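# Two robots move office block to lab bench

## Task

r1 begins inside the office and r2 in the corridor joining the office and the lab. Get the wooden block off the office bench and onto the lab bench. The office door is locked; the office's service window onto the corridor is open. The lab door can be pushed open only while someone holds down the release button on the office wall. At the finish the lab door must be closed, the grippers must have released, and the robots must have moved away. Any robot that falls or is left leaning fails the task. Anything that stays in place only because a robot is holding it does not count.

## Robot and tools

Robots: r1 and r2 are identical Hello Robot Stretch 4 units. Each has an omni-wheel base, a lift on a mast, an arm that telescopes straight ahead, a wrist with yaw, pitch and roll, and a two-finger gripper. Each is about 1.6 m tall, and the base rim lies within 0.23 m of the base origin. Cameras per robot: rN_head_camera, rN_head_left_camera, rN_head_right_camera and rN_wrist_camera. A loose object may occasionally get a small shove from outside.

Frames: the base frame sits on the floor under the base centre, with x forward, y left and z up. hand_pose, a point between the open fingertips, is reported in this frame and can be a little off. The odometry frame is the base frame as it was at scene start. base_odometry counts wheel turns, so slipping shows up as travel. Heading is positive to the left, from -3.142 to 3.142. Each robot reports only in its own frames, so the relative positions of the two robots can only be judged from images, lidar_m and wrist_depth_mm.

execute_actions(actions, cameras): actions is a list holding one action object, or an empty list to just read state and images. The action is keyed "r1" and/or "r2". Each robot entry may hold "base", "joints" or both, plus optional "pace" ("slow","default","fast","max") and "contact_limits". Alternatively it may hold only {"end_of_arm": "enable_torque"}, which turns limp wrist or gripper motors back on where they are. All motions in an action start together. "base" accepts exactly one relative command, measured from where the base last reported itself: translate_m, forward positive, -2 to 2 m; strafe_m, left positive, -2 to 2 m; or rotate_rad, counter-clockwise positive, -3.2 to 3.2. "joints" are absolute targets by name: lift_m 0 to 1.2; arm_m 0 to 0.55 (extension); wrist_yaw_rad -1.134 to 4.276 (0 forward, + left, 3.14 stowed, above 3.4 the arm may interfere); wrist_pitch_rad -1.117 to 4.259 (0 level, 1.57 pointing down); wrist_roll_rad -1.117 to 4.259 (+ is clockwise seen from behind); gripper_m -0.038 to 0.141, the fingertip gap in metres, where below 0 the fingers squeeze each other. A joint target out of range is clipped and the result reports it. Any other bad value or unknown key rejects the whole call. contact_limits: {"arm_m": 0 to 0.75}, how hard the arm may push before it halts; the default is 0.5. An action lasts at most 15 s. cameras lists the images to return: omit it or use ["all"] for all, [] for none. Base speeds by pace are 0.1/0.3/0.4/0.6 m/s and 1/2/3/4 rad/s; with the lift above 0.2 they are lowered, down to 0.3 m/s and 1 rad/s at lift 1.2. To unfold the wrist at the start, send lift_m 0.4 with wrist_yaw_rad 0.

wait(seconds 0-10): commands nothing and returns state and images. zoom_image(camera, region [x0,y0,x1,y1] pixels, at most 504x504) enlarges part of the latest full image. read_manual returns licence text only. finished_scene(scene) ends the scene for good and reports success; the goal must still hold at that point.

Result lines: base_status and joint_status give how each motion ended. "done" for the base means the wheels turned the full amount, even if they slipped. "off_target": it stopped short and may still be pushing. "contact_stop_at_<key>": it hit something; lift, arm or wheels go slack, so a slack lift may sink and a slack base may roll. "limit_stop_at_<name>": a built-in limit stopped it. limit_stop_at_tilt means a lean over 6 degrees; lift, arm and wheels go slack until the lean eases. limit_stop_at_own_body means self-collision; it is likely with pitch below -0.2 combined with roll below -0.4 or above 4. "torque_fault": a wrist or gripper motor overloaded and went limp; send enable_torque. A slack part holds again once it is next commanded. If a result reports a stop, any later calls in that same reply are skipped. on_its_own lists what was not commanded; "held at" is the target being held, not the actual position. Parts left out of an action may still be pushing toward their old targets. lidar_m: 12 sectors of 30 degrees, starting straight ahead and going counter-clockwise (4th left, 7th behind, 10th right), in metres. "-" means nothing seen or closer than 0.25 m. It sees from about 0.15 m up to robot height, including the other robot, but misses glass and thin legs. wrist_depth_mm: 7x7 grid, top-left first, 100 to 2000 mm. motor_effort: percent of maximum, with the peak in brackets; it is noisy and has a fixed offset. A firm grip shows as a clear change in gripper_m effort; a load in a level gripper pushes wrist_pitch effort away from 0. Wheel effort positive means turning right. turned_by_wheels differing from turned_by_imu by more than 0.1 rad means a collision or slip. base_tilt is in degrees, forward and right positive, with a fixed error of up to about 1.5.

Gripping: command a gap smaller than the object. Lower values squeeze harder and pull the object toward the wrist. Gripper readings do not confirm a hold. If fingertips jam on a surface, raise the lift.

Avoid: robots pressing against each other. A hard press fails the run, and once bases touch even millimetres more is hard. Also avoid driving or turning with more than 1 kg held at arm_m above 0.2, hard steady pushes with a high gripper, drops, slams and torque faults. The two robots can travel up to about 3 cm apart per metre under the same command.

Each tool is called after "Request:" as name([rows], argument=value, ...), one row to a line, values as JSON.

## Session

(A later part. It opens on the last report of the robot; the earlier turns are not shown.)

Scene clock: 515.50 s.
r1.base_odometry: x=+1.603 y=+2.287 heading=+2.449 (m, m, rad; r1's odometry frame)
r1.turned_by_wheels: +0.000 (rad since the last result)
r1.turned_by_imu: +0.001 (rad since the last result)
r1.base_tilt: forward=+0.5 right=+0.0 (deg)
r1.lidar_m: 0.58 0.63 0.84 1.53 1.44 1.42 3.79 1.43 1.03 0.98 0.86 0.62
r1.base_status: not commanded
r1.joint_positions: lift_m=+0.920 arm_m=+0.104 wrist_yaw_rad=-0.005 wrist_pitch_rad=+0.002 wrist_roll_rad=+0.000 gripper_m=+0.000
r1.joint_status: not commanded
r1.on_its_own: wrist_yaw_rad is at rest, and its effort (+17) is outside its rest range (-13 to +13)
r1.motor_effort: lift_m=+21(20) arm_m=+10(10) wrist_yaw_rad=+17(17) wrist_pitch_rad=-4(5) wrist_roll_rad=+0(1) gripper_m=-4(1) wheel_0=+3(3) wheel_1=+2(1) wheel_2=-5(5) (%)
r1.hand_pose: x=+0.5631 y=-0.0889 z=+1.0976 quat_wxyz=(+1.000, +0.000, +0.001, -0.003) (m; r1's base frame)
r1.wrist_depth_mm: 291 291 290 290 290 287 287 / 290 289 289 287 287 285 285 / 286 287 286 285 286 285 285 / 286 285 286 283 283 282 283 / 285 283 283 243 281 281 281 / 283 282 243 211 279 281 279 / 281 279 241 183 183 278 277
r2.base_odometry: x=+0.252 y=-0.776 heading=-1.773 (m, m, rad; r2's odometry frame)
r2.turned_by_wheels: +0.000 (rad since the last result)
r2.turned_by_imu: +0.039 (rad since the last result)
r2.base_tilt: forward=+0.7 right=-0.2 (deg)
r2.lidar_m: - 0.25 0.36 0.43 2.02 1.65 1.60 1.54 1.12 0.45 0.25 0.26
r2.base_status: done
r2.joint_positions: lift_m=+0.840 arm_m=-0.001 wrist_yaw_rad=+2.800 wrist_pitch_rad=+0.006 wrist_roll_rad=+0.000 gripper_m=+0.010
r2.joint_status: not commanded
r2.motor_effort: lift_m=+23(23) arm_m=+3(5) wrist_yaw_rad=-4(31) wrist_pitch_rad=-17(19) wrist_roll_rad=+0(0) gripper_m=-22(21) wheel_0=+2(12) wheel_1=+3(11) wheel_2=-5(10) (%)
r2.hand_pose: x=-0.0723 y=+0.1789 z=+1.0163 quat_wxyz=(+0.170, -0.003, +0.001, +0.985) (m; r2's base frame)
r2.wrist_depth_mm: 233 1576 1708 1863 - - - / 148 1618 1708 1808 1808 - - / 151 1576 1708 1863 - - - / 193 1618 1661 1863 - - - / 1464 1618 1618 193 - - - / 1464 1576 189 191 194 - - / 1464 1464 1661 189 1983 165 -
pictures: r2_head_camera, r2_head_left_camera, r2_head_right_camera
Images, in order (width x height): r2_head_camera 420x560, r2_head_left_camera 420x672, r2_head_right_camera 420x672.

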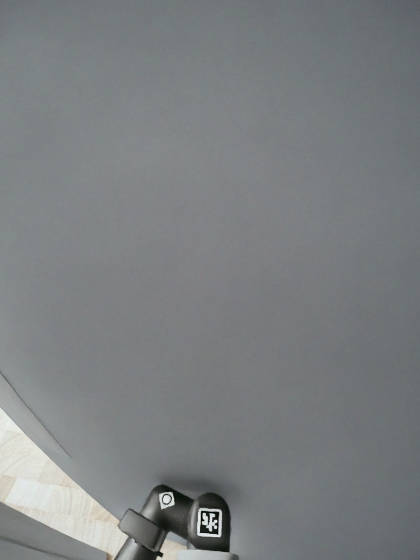

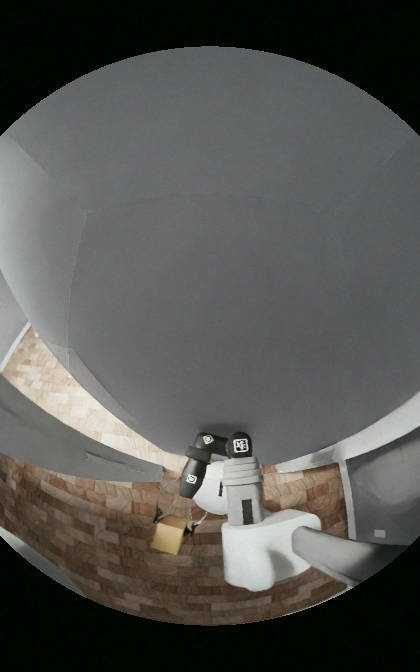

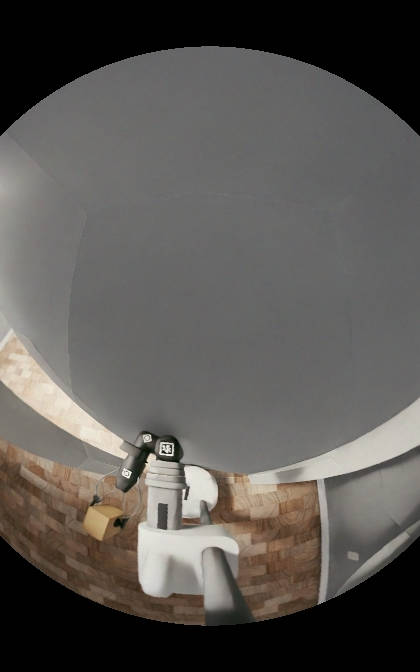

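Request:
execute_actions([
  {"r2": {"base": {"translate_m": 0.3}, "pace": "slow"}},
], cameras=["r2_head_camera", "r2_head_left_camera", "r2_head_right_camera"])

Scene clock: 525.03 s.
r1.base_odometry: x=+1.603 y=+2.287 heading=+2.449 (m, m, rad; r1's odometry frame)
r1.turned_by_wheels: +0.000 (rad since the last result)
r1.turned_by_imu: +0.001 (rad since the last result)
r1.base_tilt: forward=+0.5 right=+0.0 (deg)
r1.lidar_m: 0.58 0.62 0.85 1.50 1.42 1.43 3.78 1.40 1.03 0.99 0.88 0.62
r1.base_status: not commanded
r1.joint_positions: lift_m=+0.920 arm_m=+0.104 wrist_yaw_rad=-0.005 wrist_pitch_rad=+0.002 wrist_roll_rad=+0.000 gripper_m=+0.000
r1.joint_status: not commanded
r1.on_its_own: wrist_yaw_rad is at rest, and its effort (+16) is outside its rest range (-13 to +13)
r1.motor_effort: lift_m=+20(20) arm_m=+10(10) wrist_yaw_rad=+16(16) wrist_pitch_rad=-6(5) wrist_roll_rad=+1(2) gripper_m=-6(5) wheel_0=+3(3) wheel_1=+2(2) wheel_2=-5(5) (%)
r1.hand_pose: x=+0.5631 y=-0.0889 z=+1.0976 quat_wxyz=(+1.000, +0.000, +0.001, -0.003) (m; r1's base frame)
r1.wrist_depth_mm: 291 291 290 289 289 289 287 / 290 289 289 287 287 286 286 / 287 287 285 286 285 286 285 / 286 285 285 285 285 282 283 / 283 285 283 244 282 281 281 / 282 282 243 211 279 279 278 / 281 281 241 182 182 277 278
r2.base_odometry: x=+0.192 y=-1.069 heading=-1.773 (m, m, rad; r2's odometry frame)
r2.turned_by_wheels: +0.000 (rad since the last result)
r2.turned_by_imu: -0.002 (rad since the last result)
r2.base_tilt: forward=+0.8 right=-0.2 (deg)
r2.lidar_m: 0.25 0.43 1.11 0.44 0.44 1.90 1.90 1.56 0.39 0.25 - -
r2.base_status: done
r2.joint_positions: lift_m=+0.840 arm_m=-0.001 wrist_yaw_rad=+2.800 wrist_pitch_rad=+0.006 wrist_roll_rad=+0.000 gripper_m=+0.010
r2.joint_status: not commanded
r2.motor_effort: lift_m=+23(22) arm_m=+3(3) wrist_yaw_rad=-3(3) wrist_pitch_rad=-17(17) wrist_roll_rad=-1(0) gripper_m=-22(21) wheel_0=+6(10) wheel_1=+1(13) wheel_2=-8(15) (%)
r2.hand_pose: x=-0.0722 y=+0.1790 z=+1.0163 quat_wxyz=(+0.170, -0.003, +0.001, +0.985) (m; r2's base frame)
r2.wrist_depth_mm: 232 1921 - - - 445 384 / 148 1863 - - - 439 382 / 151 1863 - - - 439 379 / 193 1808 - - - 436 375 / 1708 1756 1983 192 - 430 377 / 1708 1808 189 191 195 424 370 / 1708 1808 1863 189 - 165 368
pictures: r2_head_camera, r2_head_left_camera, r2_head_right_camera
Images, in order (width x height): r2_head_camera 420x560, r2_head_left_camera 420x672, r2_head_right_camera 420x672.

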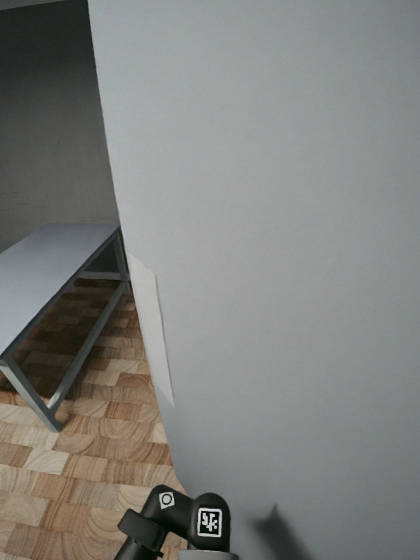

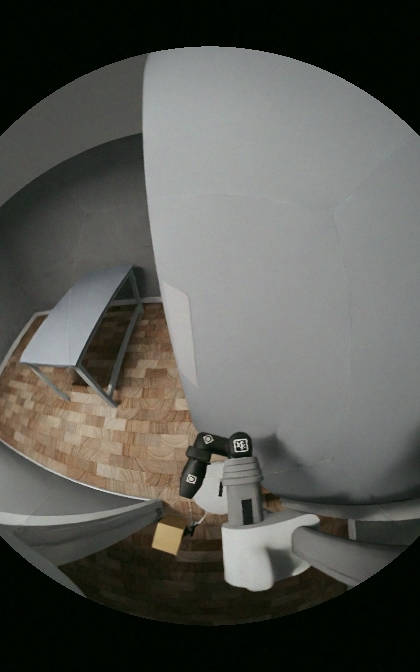

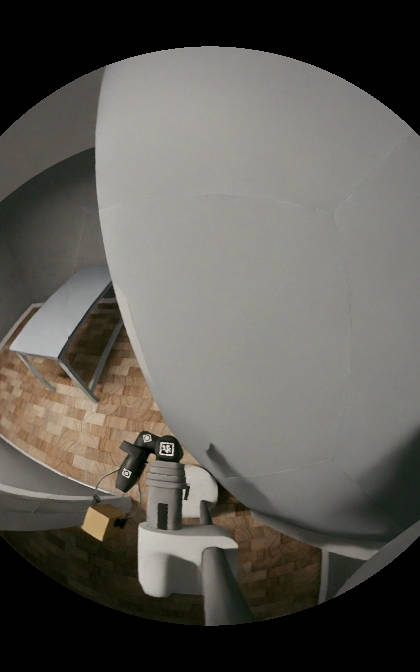

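Request:
execute_actions([
  {"r2": {"base": {"translate_m": 0.55}, "pace": "slow"}},
], cameras=["r2_head_camera", "r2_head_left_camera", "r2_head_right_camera"])

Scene clock: 542.87 s.
r1.base_odometry: x=+1.603 y=+2.287 heading=+2.449 (m, m, rad; r1's odometry frame)
r1.turned_by_wheels: +0.000 (rad since the last result)
r1.turned_by_imu: +0.001 (rad since the last result)
r1.base_tilt: forward=+0.5 right=+0.0 (deg)
r1.lidar_m: 0.58 0.63 0.86 1.50 1.43 1.40 3.79 1.41 1.05 0.99 0.86 0.62
r1.base_status: not commanded
r1.joint_positions: lift_m=+0.920 arm_m=+0.104 wrist_yaw_rad=-0.005 wrist_pitch_rad=+0.002 wrist_roll_rad=+0.000 gripper_m=+0.000
r1.joint_status: not commanded
r1.on_its_own: wrist_yaw_rad is at rest, and its effort (+17) is outside its rest range (-13 to +13)
r1.motor_effort: lift_m=+20(20) arm_m=+10(10) wrist_yaw_rad=+17(16) wrist_pitch_rad=-5(5) wrist_roll_rad=+2(4) gripper_m=-5(2) wheel_0=+3(3) wheel_1=+2(2) wheel_2=-5(5) (%)
r1.hand_pose: x=+0.5631 y=-0.0889 z=+1.0976 quat_wxyz=(+1.000, +0.000, +0.001, -0.003) (m; r1's base frame)
r1.wrist_depth_mm: 291 290 290 290 289 287 287 / 290 289 289 287 287 286 286 / 289 286 286 286 285 285 285 / 286 285 285 283 283 282 282 / 285 283 283 244 281 282 279 / 282 281 243 211 279 279 279 / 281 279 241 182 183 278 277
r2.base_odometry: x=+0.081 y=-1.608 heading=-1.773 (m, m, rad; r2's odometry frame)
r2.turned_by_wheels: +0.000 (rad since the last result)
r2.turned_by_imu: -0.002 (rad since the last result)
r2.base_tilt: forward=+0.7 right=-0.2 (deg)
r2.lidar_m: 1.82 1.27 0.93 0.90 0.98 0.78 2.44 0.40 0.25 - 1.27 0.25
r2.base_status: done
r2.joint_positions: lift_m=+0.840 arm_m=-0.001 wrist_yaw_rad=+2.800 wrist_pitch_rad=+0.006 wrist_roll_rad=+0.000 gripper_m=+0.010
r2.joint_status: not commanded
r2.motor_effort: lift_m=+22(23) arm_m=+4(3) wrist_yaw_rad=-3(3) wrist_pitch_rad=-17(17) wrist_roll_rad=+0(0) gripper_m=-22(22) wheel_0=+7(14) wheel_1=+0(2) wheel_2=-6(17) (%)
r2.hand_pose: x=-0.0722 y=+0.1790 z=+1.0163 quat_wxyz=(+0.170, -0.003, +0.001, +0.985) (m; r2's base frame)
r2.wrist_depth_mm: 232 - - - 960 1060 1182 / 148 - - - 960 1060 1160 / 151 - - - 960 1060 1138 / 192 - - 891 946 1060 1182 / - - - 193 931 1042 1138 / - - 189 191 194 1025 1160 / - - - 189 917 165 1138
pictures: r2_head_camera, r2_head_left_camera, r2_head_right_camera
Images, in order (width x height): r2_head_camera 420x560, r2_head_left_camera 420x672, r2_head_right_camera 420x672.

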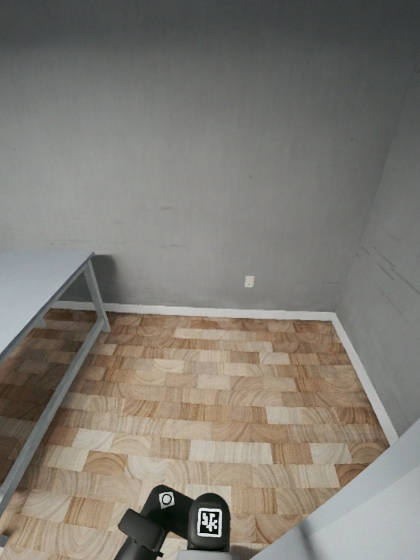

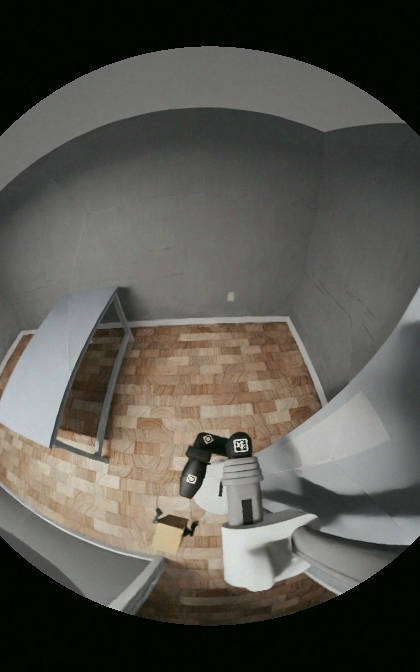

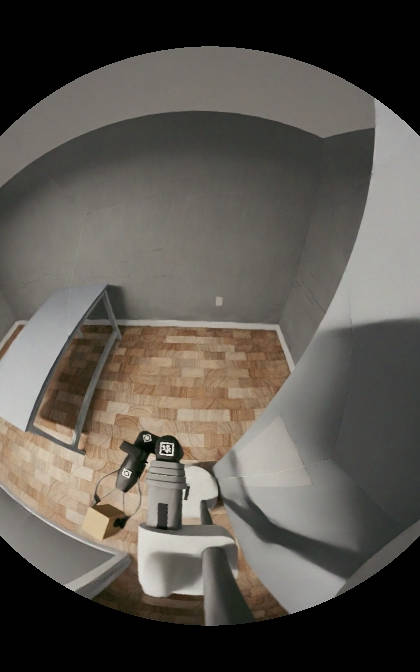

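Request:
execute_actions([
  {"r2": {"base": {"translate_m": 0.5}, "pace": "slow"}},
], cameras=["r2_head_camera", "r2_head_left_camera", "r2_head_right_camera", "r2_wrist_camera"])

Scene clock: 558.27 s.
r1.base_odometry: x=+1.603 y=+2.287 heading=+2.449 (m, m, rad; r1's odometry frame)
r1.turned_by_wheels: +0.000 (rad since the last result)
r1.turned_by_imu: +0.001 (rad since the last result)
r1.base_tilt: forward=+0.5 right=+0.0 (deg)
r1.lidar_m: 0.60 0.61 0.84 1.53 1.44 1.41 3.76 1.37 1.04 0.97 0.86 0.62
r1.base_status: not commanded
r1.joint_positions: lift_m=+0.920 arm_m=+0.104 wrist_yaw_rad=-0.005 wrist_pitch_rad=+0.002 wrist_roll_rad=+0.000 gripper_m=+0.000
r1.joint_status: not commanded
r1.on_its_own: wrist_yaw_rad is at rest, and its effort (+16) is outside its rest range (-13 to +13)
r1.motor_effort: lift_m=+20(20) arm_m=+10(10) wrist_yaw_rad=+16(16) wrist_pitch_rad=-6(5) wrist_roll_rad=+3(3) gripper_m=-4(6) wheel_0=+3(3) wheel_1=+2(2) wheel_2=-5(5) (%)
r1.hand_pose: x=+0.5631 y=-0.0889 z=+1.0976 quat_wxyz=(+1.000, +0.000, +0.001, -0.003) (m; r1's base frame)
r1.wrist_depth_mm: 291 291 290 289 290 289 287 / 290 289 289 287 287 286 285 / 287 287 287 286 285 285 283 / 286 286 283 285 283 283 282 / 283 283 283 244 281 281 281 / 281 282 243 211 281 279 278 / 281 279 240 183 182 278 277
r2.base_odometry: x=-0.019 y=-2.098 heading=-1.773 (m, m, rad; r2's odometry frame)
r2.turned_by_wheels: +0.000 (rad since the last result)
r2.turned_by_imu: -0.002 (rad since the last result)
r2.base_tilt: forward=+0.7 right=-0.2 (deg)
r2.lidar_m: 1.31 1.30 0.91 0.88 0.92 1.18 1.15 1.21 1.11 1.03 1.11 1.36
r2.base_status: done
r2.joint_positions: lift_m=+0.840 arm_m=-0.001 wrist_yaw_rad=+2.800 wrist_pitch_rad=+0.006 wrist_roll_rad=+0.000 gripper_m=+0.010
r2.joint_status: not commanded
r2.motor_effort: lift_m=+22(22) arm_m=+3(3) wrist_yaw_rad=-1(8) wrist_pitch_rad=-18(18) wrist_roll_rad=+0(0) gripper_m=-23(22) wheel_0=+2(10) wheel_1=+1(14) wheel_2=+1(9) (%)
r2.hand_pose: x=-0.0722 y=+0.1790 z=+1.0163 quat_wxyz=(+0.170, -0.003, +0.001, +0.985) (m; r2's base frame)
r2.wrist_depth_mm: 233 1205 1281 1397 1537 1708 1921 / 148 1205 1281 1366 1576 1708 1863 / 152 1182 1255 1366 1499 1661 1808 / 192 1182 1255 1336 1499 1661 1863 / 1118 1205 1255 193 1499 1661 1863 / 1078 1160 189 190 194 1618 1756 / 1118 1160 1229 188 1464 165 1808
pictures: r2_head_camera, r2_head_left_camera, r2_head_right_camera, r2_wrist_camera
Images, in order (width x height): r2_head_camera 420x560, r2_head_left_camera 420x672, r2_head_right_camera 420x672, r2_wrist_camera 616x392.

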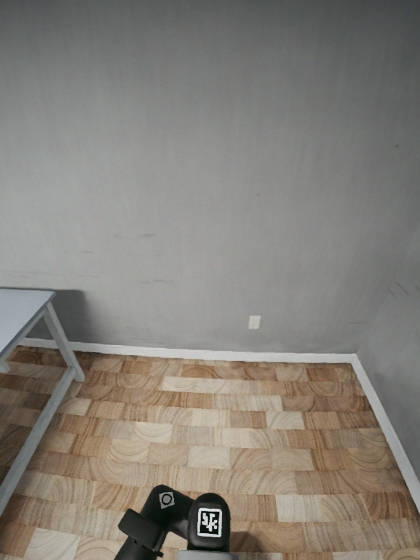

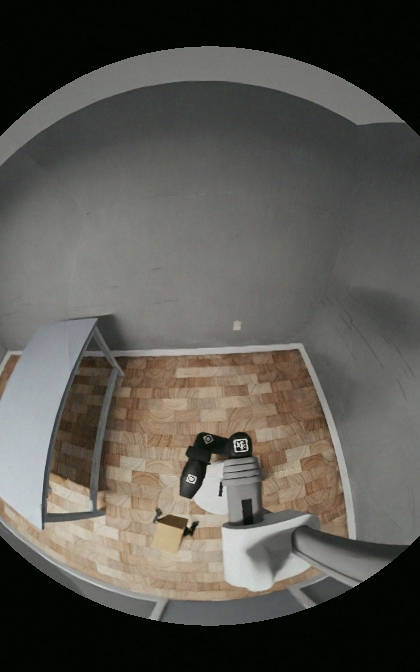

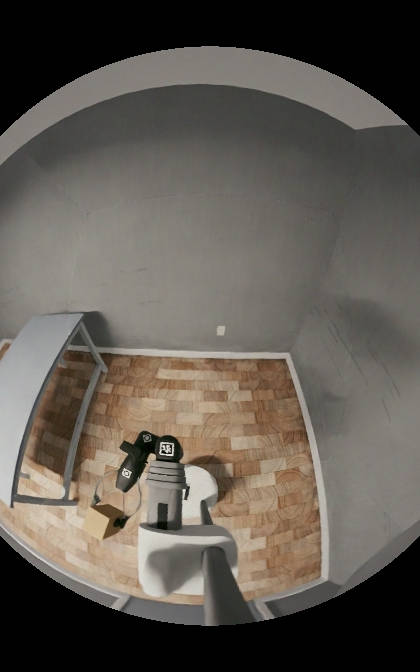

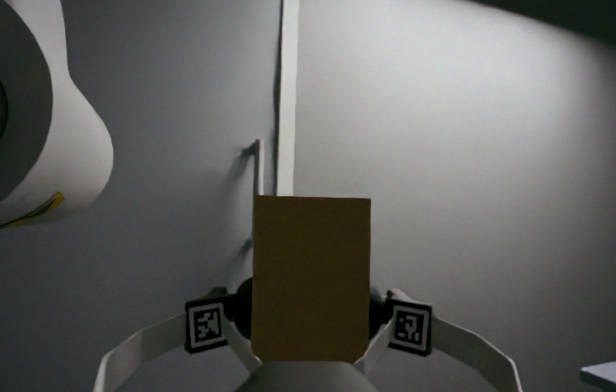

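Request:
execute_actions([
  {"r2": {"base": {"rotate_rad": 1.57}, "joints": {"wrist_yaw_rad": 0.0}}},
], cameras=["r2_head_camera", "r2_head_left_camera", "r2_wrist_camera"])

Scene clock: 567.60 s.
r1.base_odometry: x=+1.603 y=+2.287 heading=+2.449 (m, m, rad; r1's odometry frame)
r1.turned_by_wheels: +0.000 (rad since the last result)
r1.turned_by_imu: +0.001 (rad since the last result)
r1.base_tilt: forward=+0.5 right=+0.0 (deg)
r1.lidar_m: 0.58 0.61 0.85 1.52 1.41 1.44 3.79 1.41 1.04 0.98 0.87 0.61
r1.base_status: not commanded
r1.joint_positions: lift_m=+0.920 arm_m=+0.104 wrist_yaw_rad=-0.005 wrist_pitch_rad=+0.002 wrist_roll_rad=+0.000 gripper_m=+0.000
r1.joint_status: not commanded
r1.on_its_own: wrist_yaw_rad is at rest, and its effort (+17) is outside its rest range (-13 to +13)
r1.motor_effort: lift_m=+20(20) arm_m=+10(10) wrist_yaw_rad=+17(16) wrist_pitch_rad=-5(5) wrist_roll_rad=+2(0) gripper_m=-4(3) wheel_0=+3(3) wheel_1=+1(1) wheel_2=-5(5) (%)
r1.hand_pose: x=+0.5631 y=-0.0889 z=+1.0976 quat_wxyz=(+1.000, +0.000, +0.001, -0.003) (m; r1's base frame)
r1.wrist_depth_mm: 291 291 289 290 289 287 287 / 289 289 287 289 286 286 285 / 287 287 287 286 286 283 285 / 286 285 285 285 283 283 282 / 285 283 283 243 281 281 279 / 282 282 243 211 281 279 279 / 281 281 241 182 182 277 277
r2.base_odometry: x=-0.019 y=-2.098 heading=-0.203 (m, m, rad; r2's odometry frame)
r2.turned_by_wheels: +1.570 (rad since the last result)
r2.turned_by_imu: +1.544 (rad since the last result)
r2.base_tilt: forward=+0.8 right=-0.2 (deg)
r2.lidar_m: 0.86 0.95 1.15 1.15 1.21 1.11 1.04 1.11 1.38 1.33 1.29 0.94
r2.base_status: done
r2.joint_positions: lift_m=+0.840 arm_m=-0.001 wrist_yaw_rad=+0.000 wrist_pitch_rad=+0.006 wrist_roll_rad=+0.000 gripper_m=+0.010
r2.joint_status: all done
r2.motor_effort: lift_m=+22(22) arm_m=+3(3) wrist_yaw_rad=-3(12) wrist_pitch_rad=-18(18) wrist_roll_rad=+0(0) gripper_m=-21(23) wheel_0=-1(5) wheel_1=-1(7) wheel_2=+1(6) (%)
r2.hand_pose: x=+0.4589 y=-0.0874 z=+1.0163 quat_wxyz=(+1.000, +0.000, +0.003, +0.000) (m; r2's base frame)
r2.wrist_depth_mm: 1756 - - - - - 1808 / 1808 - - - - - 1756 / 1808 - - - - - 1808 / 1756 - - - - - 1756 / 1863 - - 193 - - 1756 / 1863 - 189 191 194 1205 1229 / 1576 654 661 189 668 165 768
pictures: r2_head_camera, r2_head_left_camera, r2_wrist_camera
Images, in order (width x height): r2_head_camera 420x560, r2_head_left_camera 420x672, r2_wrist_camera 616x392.

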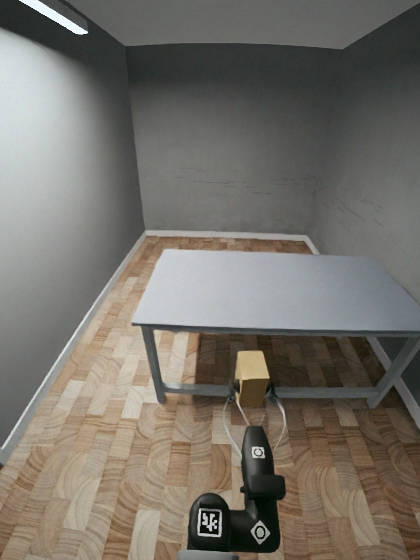

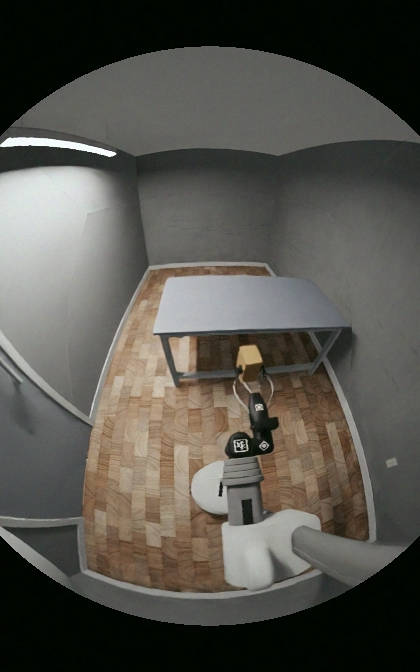

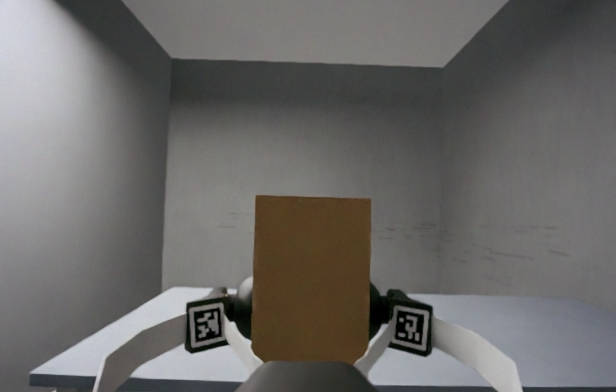

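Request:
execute_actions(actions=[])

Scene clock: 584.23 s.
r1.base_odometry: x=+1.603 y=+2.287 heading=+2.449 (m, m, rad; r1's odometry frame)
r1.turned_by_wheels: +0.000 (rad since the last result)
r1.turned_by_imu: +0.000 (rad since the last result)
r1.base_tilt: forward=+0.6 right=+0.0 (deg)
r1.lidar_m: 0.58 0.63 0.87 1.52 1.41 1.43 3.79 1.40 1.05 0.99 0.85 0.61
r1.base_status: not commanded
r1.joint_positions: lift_m=+0.920 arm_m=+0.104 wrist_yaw_rad=-0.005 wrist_pitch_rad=+0.002 wrist_roll_rad=+0.000 gripper_m=+0.000
r1.joint_status: not commanded
r1.on_its_own: wrist_yaw_rad is at rest, and its effort (+16) is outside its rest range (-13 to +13)
r1.motor_effort: lift_m=+20(20) arm_m=+10(10) wrist_yaw_rad=+16(16) wrist_pitch_rad=-6(5) wrist_roll_rad=+1(0) gripper_m=-2(3) wheel_0=+3(3) wheel_1=+1(1) wheel_2=-5(5) (%)
r1.hand_pose: x=+0.5631 y=-0.0889 z=+1.0976 quat_wxyz=(+1.000, +0.000, +0.001, -0.003) (m; r1's base frame)
r1.wrist_depth_mm: 291 290 290 289 289 289 287 / 289 289 287 287 287 286 286 / 287 287 286 286 286 285 285 / 286 286 286 285 283 283 282 / 285 283 282 243 282 282 282 / 283 282 243 211 279 278 279 / 282 279 241 182 182 277 277
r2.base_odometry: x=-0.019 y=-2.098 heading=-0.203 (m, m, rad; r2's odometry frame)
r2.turned_by_wheels: +0.000 (rad since the last result)
r2.turned_by_imu: +0.000 (rad since the last result)
r2.base_tilt: forward=+0.7 right=-0.1 (deg)
r2.lidar_m: 0.88 0.93 1.14 1.16 1.21 1.12 1.06 1.10 1.38 1.31 1.32 0.94
r2.base_status: done
r2.joint_positions: lift_m=+0.840 arm_m=-0.001 wrist_yaw_rad=+0.000 wrist_pitch_rad=+0.006 wrist_roll_rad=+0.000 gripper_m=+0.010
r2.joint_status: all done
r2.motor_effort: lift_m=+22(22) arm_m=+3(3) wrist_yaw_rad=-3(12) wrist_pitch_rad=-18(18) wrist_roll_rad=+0(0) gripper_m=-21(23) wheel_0=-1(5) wheel_1=-1(7) wheel_2=+1(6) (%)
r2.hand_pose: x=+0.4589 y=-0.0874 z=+1.0163 quat_wxyz=(+1.000, +0.000, +0.003, +0.000) (m; r2's base frame)
r2.wrist_depth_mm: 1756 - - - - - 1756 / 1808 - - - - - 1756 / 1808 - - - - - 1708 / 1863 - - - - - 1756 / 1863 - - 192 - - 1756 / 1808 - 189 190 194 1229 1255 / 1576 661 661 189 668 165 768
pictures: r1_head_camera, r1_head_left_camera, r1_head_right_camera, r1_wrist_camera, r2_head_camera, r2_head_left_camera, r2_head_right_camera, r2_wrist_camera
Images, in order (width x height): r1_head_camera 420x560, r1_head_left_camera 420x672, r1_head_right_camera 420x672, r1_wrist_camera 616x392, r2_head_camera 420x560, r2_head_left_camera 420x672, r2_head_right_camera 420x672, r2_wrist_camera 616x392.

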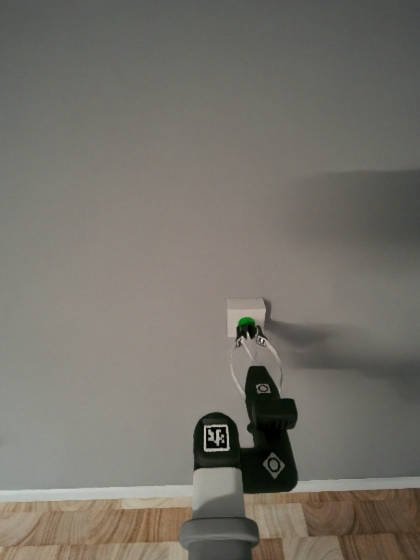

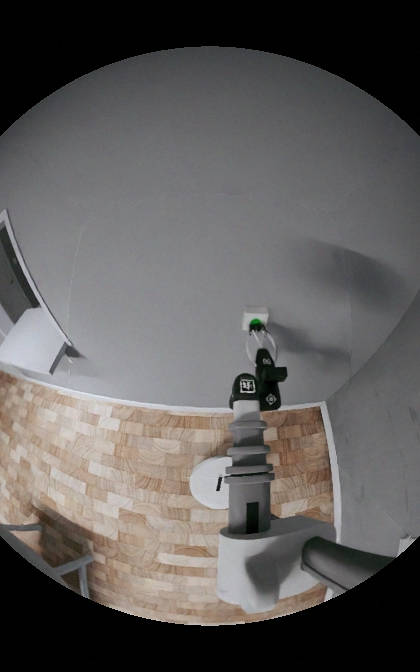

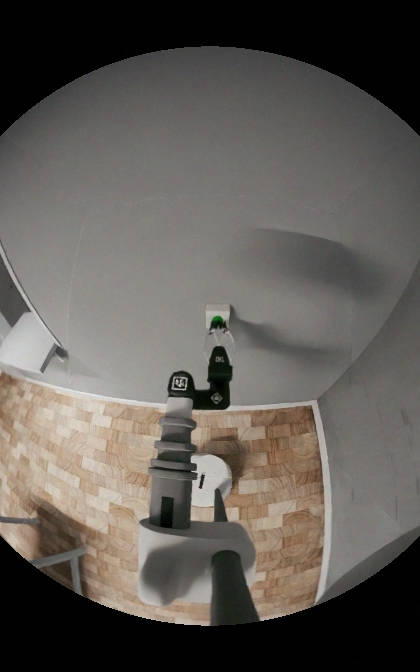

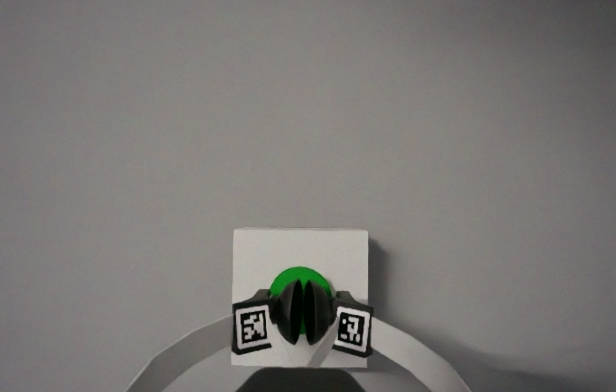

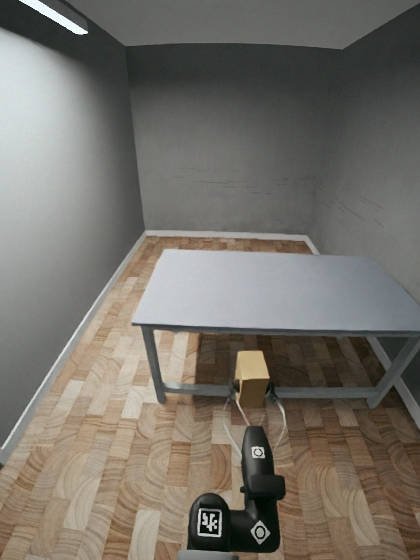

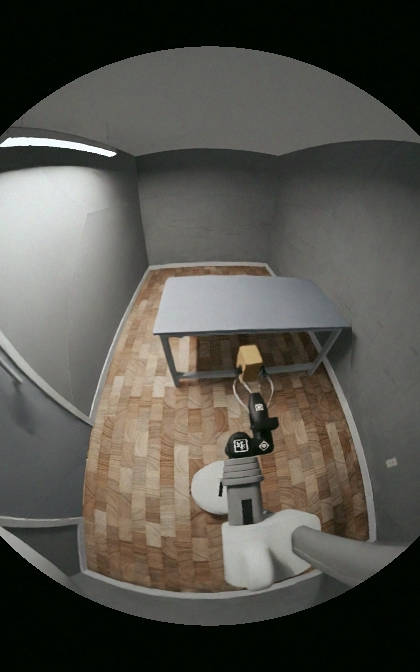

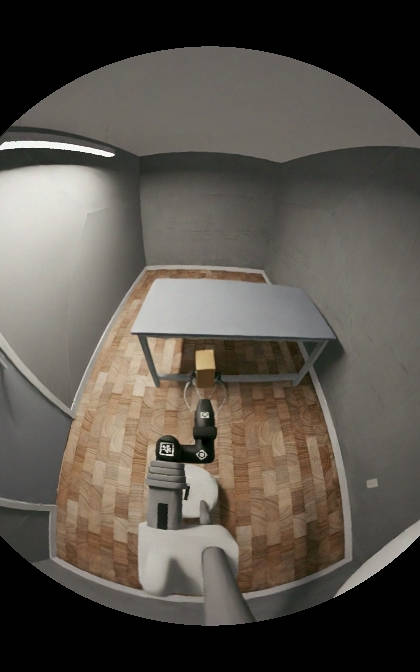

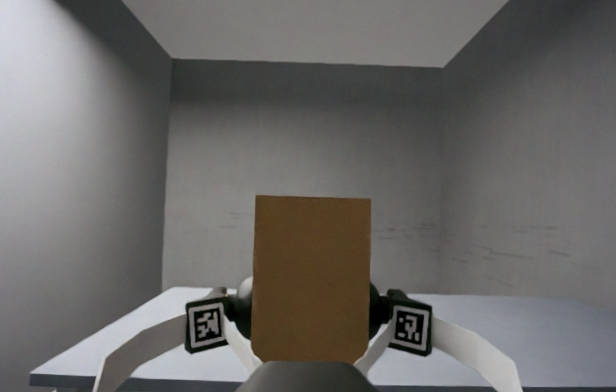

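Request:
execute_actions([
  {"r2": {"base": {"translate_m": 0.45}, "joints": {"arm_m": 0.24, "lift_m": 0.71}}},
], cameras=["r2_head_camera", "r2_wrist_camera", "r2_head_left_camera"])

Scene clock: 594.50 s.
r1.base_odometry: x=+1.603 y=+2.287 heading=+2.449 (m, m, rad; r1's odometry frame)
r1.turned_by_wheels: +0.000 (rad since the last result)
r1.turned_by_imu: +0.001 (rad since the last result)
r1.base_tilt: forward=+0.4 right=+0.0 (deg)
r1.lidar_m: 0.59 0.61 0.83 1.51 1.41 1.43 3.80 1.40 1.04 0.98 0.84 0.60
r1.base_status: not commanded
r1.joint_positions: lift_m=+0.920 arm_m=+0.104 wrist_yaw_rad=-0.005 wrist_pitch_rad=+0.002 wrist_roll_rad=+0.000 gripper_m=+0.000
r1.joint_status: not commanded
r1.on_its_own: wrist_yaw_rad is at rest, and its effort (+15) is outside its rest range (-13 to +13)
r1.motor_effort: lift_m=+21(20) arm_m=+10(10) wrist_yaw_rad=+15(16) wrist_pitch_rad=-5(6) wrist_roll_rad=-1(3) gripper_m=-2(1) wheel_0=+3(3) wheel_1=+2(2) wheel_2=-5(5) (%)
r1.hand_pose: x=+0.5631 y=-0.0889 z=+1.0976 quat_wxyz=(+1.000, +0.000, +0.001, -0.003) (m; r1's base frame)
r1.wrist_depth_mm: 291 291 290 289 289 289 287 / 290 289 289 287 286 286 286 / 289 289 286 286 285 286 285 / 285 286 285 283 283 283 282 / 285 283 283 243 282 282 281 / 282 282 243 211 279 279 278 / 281 279 241 182 183 278 276
r2.base_odometry: x=+0.421 y=-2.188 heading=-0.203 (m, m, rad; r2's odometry frame)
r2.turned_by_wheels: +0.000 (rad since the last result)
r2.turned_by_imu: -0.002 (rad since the last result)
r2.base_tilt: forward=+0.8 right=-0.2 (deg)
r2.lidar_m: 0.43 0.47 1.23 1.09 1.22 1.58 1.52 1.59 1.36 1.30 0.67 0.48
r2.base_status: done
r2.joint_positions: lift_m=+0.710 arm_m=+0.239 wrist_yaw_rad=+0.000 wrist_pitch_rad=+0.006 wrist_roll_rad=+0.000 gripper_m=+0.010
r2.joint_status: all done
r2.motor_effort: lift_m=+17(21) arm_m=+6(5) wrist_yaw_rad=-3(1) wrist_pitch_rad=-17(19) wrist_roll_rad=+0(0) gripper_m=-21(22) wheel_0=-1(8) wheel_1=+0(0) wheel_2=+0(8) (%)
r2.hand_pose: x=+0.6985 y=-0.0874 z=+0.8867 quat_wxyz=(+1.000, +0.000, +0.003, +0.000) (m; r2's base frame)
r2.wrist_depth_mm: 1863 - - - - - 1756 / 1808 - - - - - 1756 / 1808 - - - - - 1708 / 1863 - - - - - 1756 / 1808 - - 192 - - 1708 / 615 647 189 190 194 715 723 / 402 364 368 189 377 165 442
pictures: r2_head_camera, r2_head_left_camera, r2_wrist_camera
Images, in order (width x height): r2_head_camera 420x560, r2_head_left_camera 420x672, r2_wrist_camera 616x392.

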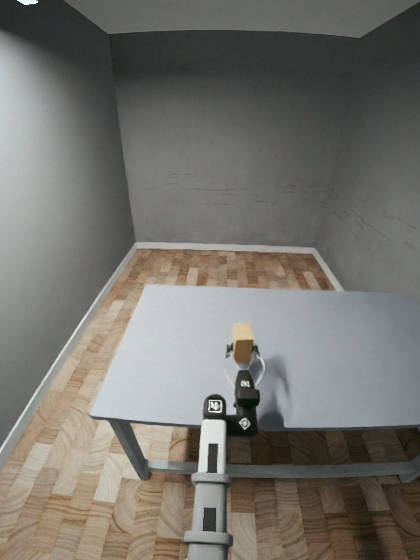

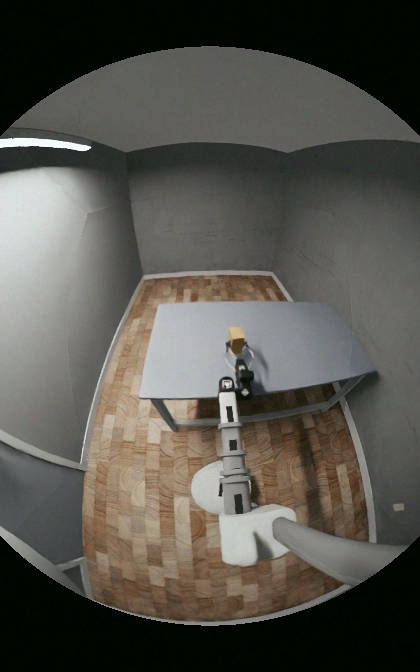

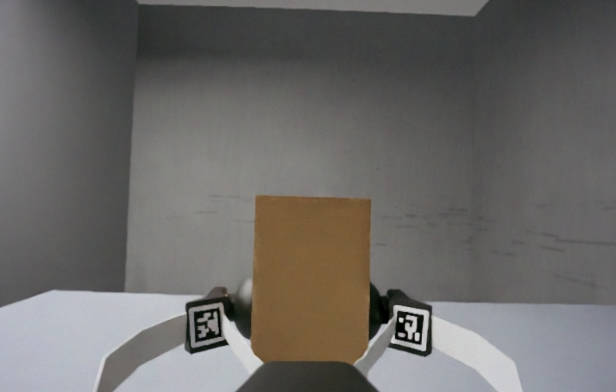

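Request:
execute_actions([
  {"r2": {"joints": {"lift_m": 0.675}, "pace": "slow"}},
], cameras=["r2_wrist_camera"])

Scene clock: 599.73 s.
r1.base_odometry: x=+1.603 y=+2.287 heading=+2.449 (m, m, rad; r1's odometry frame)
r1.turned_by_wheels: +0.000 (rad since the last result)
r1.turned_by_imu: +0.000 (rad since the last result)
r1.base_tilt: forward=+0.6 right=+0.0 (deg)
r1.lidar_m: 0.59 0.62 0.87 1.51 1.43 1.43 3.80 1.41 1.05 0.98 0.86 0.63
r1.base_status: not commanded
r1.joint_positions: lift_m=+0.920 arm_m=+0.104 wrist_yaw_rad=-0.005 wrist_pitch_rad=+0.002 wrist_roll_rad=+0.000 gripper_m=+0.000
r1.joint_status: not commanded
r1.on_its_own: wrist_yaw_rad is at rest, and its effort (+16) is outside its rest range (-13 to +13)
r1.motor_effort: lift_m=+20(20) arm_m=+10(10) wrist_yaw_rad=+16(16) wrist_pitch_rad=-5(5) wrist_roll_rad=-2(2) gripper_m=-2(4) wheel_0=+3(3) wheel_1=+2(1) wheel_2=-5(5) (%)
r1.hand_pose: x=+0.5631 y=-0.0889 z=+1.0976 quat_wxyz=(+1.000, +0.000, +0.001, -0.003) (m; r1's base frame)
r1.wrist_depth_mm: 291 291 290 290 289 289 287 / 289 289 289 287 286 286 286 / 287 287 287 285 286 283 283 / 286 285 285 283 283 283 282 / 283 283 283 244 282 281 279 / 282 282 243 211 279 279 278 / 281 279 241 182 183 278 277
r2.base_odometry: x=+0.421 y=-2.188 heading=-0.203 (m, m, rad; r2's odometry frame)
r2.turned_by_wheels: +0.000 (rad since the last result)
r2.turned_by_imu: +0.000 (rad since the last result)
r2.base_tilt: forward=+0.8 right=-0.2 (deg)
r2.lidar_m: 0.43 0.43 1.23 1.09 1.23 1.56 1.50 1.59 1.40 1.31 0.67 0.48
r2.base_status: not commanded
r2.joint_positions: lift_m=+0.675 arm_m=+0.239 wrist_yaw_rad=+0.000 wrist_pitch_rad=+0.006 wrist_roll_rad=+0.000 gripper_m=+0.010
r2.joint_status: all done
r2.motor_effort: lift_m=+17(16) arm_m=+6(5) wrist_yaw_rad=-3(2) wrist_pitch_rad=-18(18) wrist_roll_rad=-1(0) gripper_m=-22(22) wheel_0=+0(1) wheel_1=+0(0) wheel_2=+0(0) (%)
r2.hand_pose: x=+0.6985 y=-0.0874 z=+0.8518 quat_wxyz=(+1.000, +0.000, +0.003, +0.000) (m; r2's base frame)
r2.wrist_depth_mm: 1756 - - - - - 1708 / 1808 - - - - - 1808 / 1863 - - - - - 1756 / 1808 - - - - - 1756 / 1808 - - 192 - - 1708 / 496 512 189 190 195 574 580 / 324 293 297 189 307 165 357
pictures: r2_wrist_camera
Images, in order (width x height): r2_wrist_camera 616x392.

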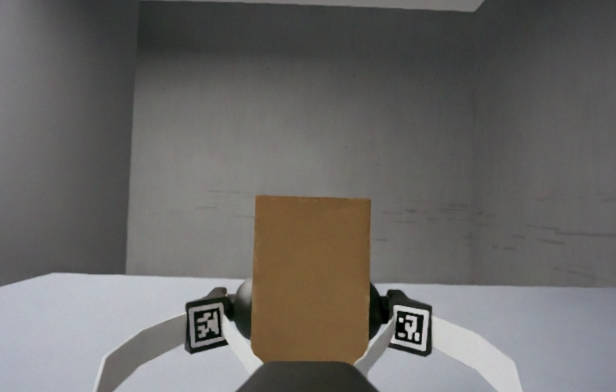

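Request:
execute_actions([
  {"r2": {"joints": {"lift_m": 0.658}, "pace": "slow"}},
], cameras=["r2_wrist_camera", "r2_head_camera"])

Scene clock: 605.70 s.
r1.base_odometry: x=+1.603 y=+2.287 heading=+2.449 (m, m, rad; r1's odometry frame)
r1.turned_by_wheels: +0.000 (rad since the last result)
r1.turned_by_imu: +0.000 (rad since the last result)
r1.base_tilt: forward=+0.5 right=+0.0 (deg)
r1.lidar_m: 0.58 0.60 0.87 1.50 1.41 1.44 3.78 1.40 1.04 0.99 0.85 0.61
r1.base_status: not commanded
r1.joint_positions: lift_m=+0.920 arm_m=+0.104 wrist_yaw_rad=-0.005 wrist_pitch_rad=+0.002 wrist_roll_rad=+0.000 gripper_m=+0.000
r1.joint_status: not commanded
r1.on_its_own: wrist_yaw_rad is at rest, and its effort (+16) is outside its rest range (-13 to +13)
r1.motor_effort: lift_m=+20(20) arm_m=+10(10) wrist_yaw_rad=+16(17) wrist_pitch_rad=-6(5) wrist_roll_rad=+2(2) gripper_m=-2(3) wheel_0=+3(3) wheel_1=+1(2) wheel_2=-5(5) (%)
r1.hand_pose: x=+0.5631 y=-0.0889 z=+1.0976 quat_wxyz=(+1.000, +0.000, +0.001, -0.003) (m; r1's base frame)
r1.wrist_depth_mm: 291 290 290 290 289 287 287 / 290 289 287 287 287 287 286 / 289 287 286 286 286 286 285 / 286 285 285 283 283 282 282 / 283 283 283 243 282 281 281 / 283 281 243 211 279 279 278 / 281 279 241 182 183 277 278
r2.base_odometry: x=+0.421 y=-2.188 heading=-0.203 (m, m, rad; r2's odometry frame)
r2.turned_by_wheels: +0.000 (rad since the last result)
r2.turned_by_imu: +0.000 (rad since the last result)
r2.base_tilt: forward=+0.7 right=-0.2 (deg)
r2.lidar_m: 0.45 0.47 1.22 1.08 1.22 1.58 1.50 1.58 1.36 1.30 0.66 0.48
r2.base_status: not commanded
r2.joint_positions: lift_m=+0.658 arm_m=+0.239 wrist_yaw_rad=+0.000 wrist_pitch_rad=+0.006 wrist_roll_rad=+0.000 gripper_m=+0.010
r2.joint_status: all done
r2.motor_effort: lift_m=+16(15) arm_m=+6(5) wrist_yaw_rad=-2(3) wrist_pitch_rad=-18(17) wrist_roll_rad=+0(0) gripper_m=-22(22) wheel_0=+0(1) wheel_1=+0(0) wheel_2=+0(1) (%)
r2.hand_pose: x=+0.6985 y=-0.0874 z=+0.8348 quat_wxyz=(+1.000, +0.000, +0.003, +0.000) (m; r2's base frame)
r2.wrist_depth_mm: 1756 - - - - - 1756 / 1756 - - - - - 1756 / 1808 - - - - - 1708 / 1863 - - - - - 1756 / 1808 - - 192 - - 1756 / 436 449 189 190 195 500 512 / 285 258 263 189 270 165 315
pictures: r2_head_camera, r2_wrist_camera
Images, in order (width x height): r2_head_camera 420x560, r2_wrist_camera 616x392.

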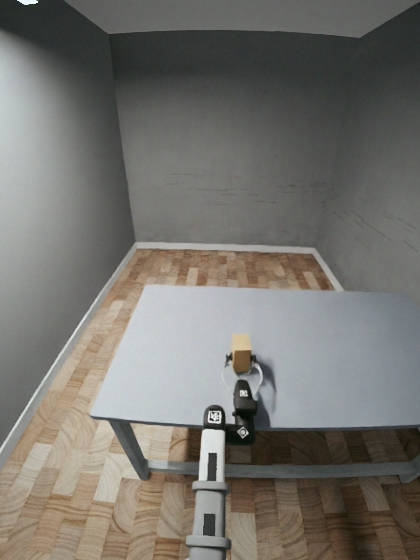

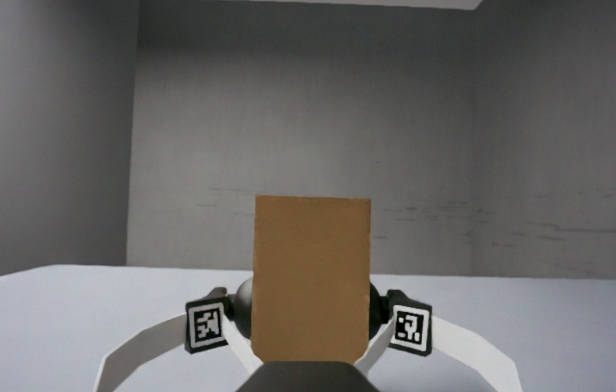

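Request:
execute_actions([
  {"r2": {"joints": {"lift_m": 0.651}, "pace": "slow"}},
], cameras=["r2_wrist_camera"])

Scene clock: 608.90 s.
r1.base_odometry: x=+1.603 y=+2.287 heading=+2.449 (m, m, rad; r1's odometry frame)
r1.turned_by_wheels: +0.000 (rad since the last result)
r1.turned_by_imu: +0.000 (rad since the last result)
r1.base_tilt: forward=+0.5 right=+0.0 (deg)
r1.lidar_m: 0.58 0.62 0.86 1.53 1.41 1.42 3.77 1.42 1.04 0.98 0.88 0.60
r1.base_status: not commanded
r1.joint_positions: lift_m=+0.920 arm_m=+0.104 wrist_yaw_rad=-0.005 wrist_pitch_rad=+0.002 wrist_roll_rad=+0.000 gripper_m=+0.000
r1.joint_status: not commanded
r1.on_its_own: wrist_yaw_rad is at rest, and its effort (+16) is outside its rest range (-13 to +13)
r1.motor_effort: lift_m=+21(20) arm_m=+11(10) wrist_yaw_rad=+16(16) wrist_pitch_rad=-6(6) wrist_roll_rad=+0(1) gripper_m=-2(3) wheel_0=+3(3) wheel_1=+2(2) wheel_2=-5(5) (%)
r1.hand_pose: x=+0.5631 y=-0.0889 z=+1.0976 quat_wxyz=(+1.000, +0.000, +0.001, -0.003) (m; r1's base frame)
r1.wrist_depth_mm: 291 290 290 290 289 289 287 / 290 290 287 287 287 286 285 / 289 287 287 286 286 286 285 / 286 286 285 283 283 283 282 / 285 283 283 244 281 282 281 / 283 283 243 211 279 279 279 / 281 281 241 182 183 278 278
r2.base_odometry: x=+0.421 y=-2.188 heading=-0.203 (m, m, rad; r2's odometry frame)
r2.turned_by_wheels: +0.000 (rad since the last result)
r2.turned_by_imu: +0.000 (rad since the last result)
r2.base_tilt: forward=+0.8 right=-0.2 (deg)
r2.lidar_m: 0.44 0.46 1.22 1.07 1.21 1.59 1.50 1.55 1.37 1.31 0.62 0.49
r2.base_status: not commanded
r2.joint_positions: lift_m=+0.651 arm_m=+0.239 wrist_yaw_rad=+0.000 wrist_pitch_rad=+0.006 wrist_roll_rad=+0.000 gripper_m=+0.010
r2.joint_status: all done
r2.motor_effort: lift_m=+17(17) arm_m=+5(5) wrist_yaw_rad=-3(3) wrist_pitch_rad=-18(18) wrist_roll_rad=+1(0) gripper_m=-21(22) wheel_0=-1(0) wheel_1=+0(0) wheel_2=+0(0) (%)
r2.hand_pose: x=+0.6985 y=-0.0874 z=+0.8278 quat_wxyz=(+1.000, +0.000, +0.003, +0.000) (m; r2's base frame)
r2.wrist_depth_mm: 1863 - - - - - 1756 / 1808 - - - - - 1708 / 1808 - - - - - 1756 / 1863 - - - - - 1708 / 1708 - - 193 - - 1708 / 415 427 189 191 195 477 480 / 270 243 247 189 256 165 300
pictures: r2_wrist_camera
Images, in order (width x height): r2_wrist_camera 616x392.

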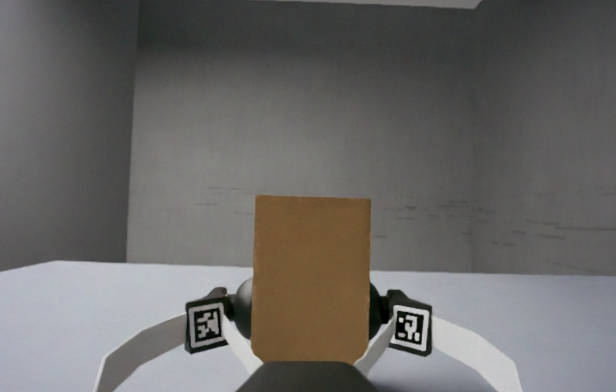

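Request:
execute_actions([
  {"r2": {"joints": {"lift_m": 0.644}, "pace": "slow"}},
], cameras=["r2_wrist_camera"])

Scene clock: 612.03 s.
r1.base_odometry: x=+1.603 y=+2.287 heading=+2.449 (m, m, rad; r1's odometry frame)
r1.turned_by_wheels: +0.000 (rad since the last result)
r1.turned_by_imu: +0.000 (rad since the last result)
r1.base_tilt: forward=+0.5 right=+0.1 (deg)
r1.lidar_m: 0.58 0.62 0.86 1.53 1.41 1.42 3.80 1.41 1.04 0.99 0.84 0.62
r1.base_status: not commanded
r1.joint_positions: lift_m=+0.920 arm_m=+0.104 wrist_yaw_rad=-0.005 wrist_pitch_rad=+0.002 wrist_roll_rad=+0.000 gripper_m=+0.000
r1.joint_status: not commanded
r1.on_its_own: wrist_yaw_rad is at rest, and its effort (+17) is outside its rest range (-13 to +13)
r1.motor_effort: lift_m=+20(20) arm_m=+10(10) wrist_yaw_rad=+17(16) wrist_pitch_rad=-5(5) wrist_roll_rad=-1(0) gripper_m=-5(5) wheel_0=+3(3) wheel_1=+2(2) wheel_2=-5(5) (%)
r1.hand_pose: x=+0.5631 y=-0.0889 z=+1.0976 quat_wxyz=(+1.000, +0.000, +0.001, -0.003) (m; r1's base frame)
r1.wrist_depth_mm: 291 290 290 289 289 289 287 / 290 289 287 287 286 286 286 / 287 287 287 286 286 285 283 / 286 286 285 283 283 283 282 / 285 283 282 243 281 281 281 / 282 282 243 211 278 279 279 / 281 281 241 182 182 277 278
r2.base_odometry: x=+0.421 y=-2.188 heading=-0.203 (m, m, rad; r2's odometry frame)
r2.turned_by_wheels: +0.000 (rad since the last result)
r2.turned_by_imu: +0.000 (rad since the last result)
r2.base_tilt: forward=+0.8 right=-0.2 (deg)
r2.lidar_m: 0.42 0.46 1.22 1.09 1.22 1.60 1.52 1.58 1.39 1.31 0.66 0.47
r2.base_status: not commanded
r2.joint_positions: lift_m=+0.644 arm_m=+0.239 wrist_yaw_rad=+0.000 wrist_pitch_rad=+0.003 wrist_roll_rad=+0.000 gripper_m=+0.010
r2.joint_status: all done
r2.motor_effort: lift_m=+15(14) arm_m=+5(5) wrist_yaw_rad=-3(2) wrist_pitch_rad=-11(17) wrist_roll_rad=+0(0) gripper_m=-22(22) wheel_0=-1(0) wheel_1=+0(0) wheel_2=+0(1) (%)
r2.hand_pose: x=+0.6985 y=-0.0874 z=+0.8215 quat_wxyz=(+1.000, +0.000, +0.002, +0.000) (m; r2's base frame)
r2.wrist_depth_mm: 1808 - - - - - 1808 / 1863 - - - - - 1756 / 1863 - - - - - 1808 / 1921 - - - - - 1756 / 1708 - - 191 - - 1661 / 397 410 189 191 194 459 466 / 258 233 237 189 245 165 287
pictures: r2_wrist_camera
Images, in order (width x height): r2_wrist_camera 616x392.

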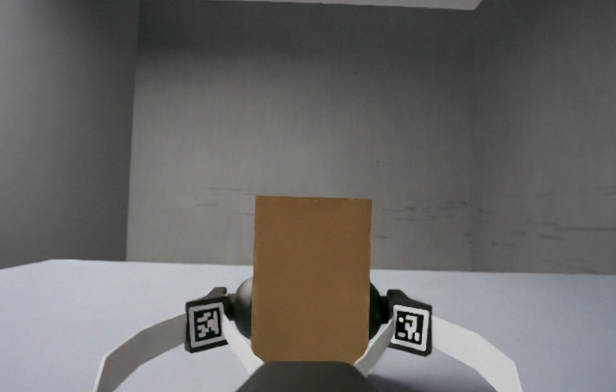

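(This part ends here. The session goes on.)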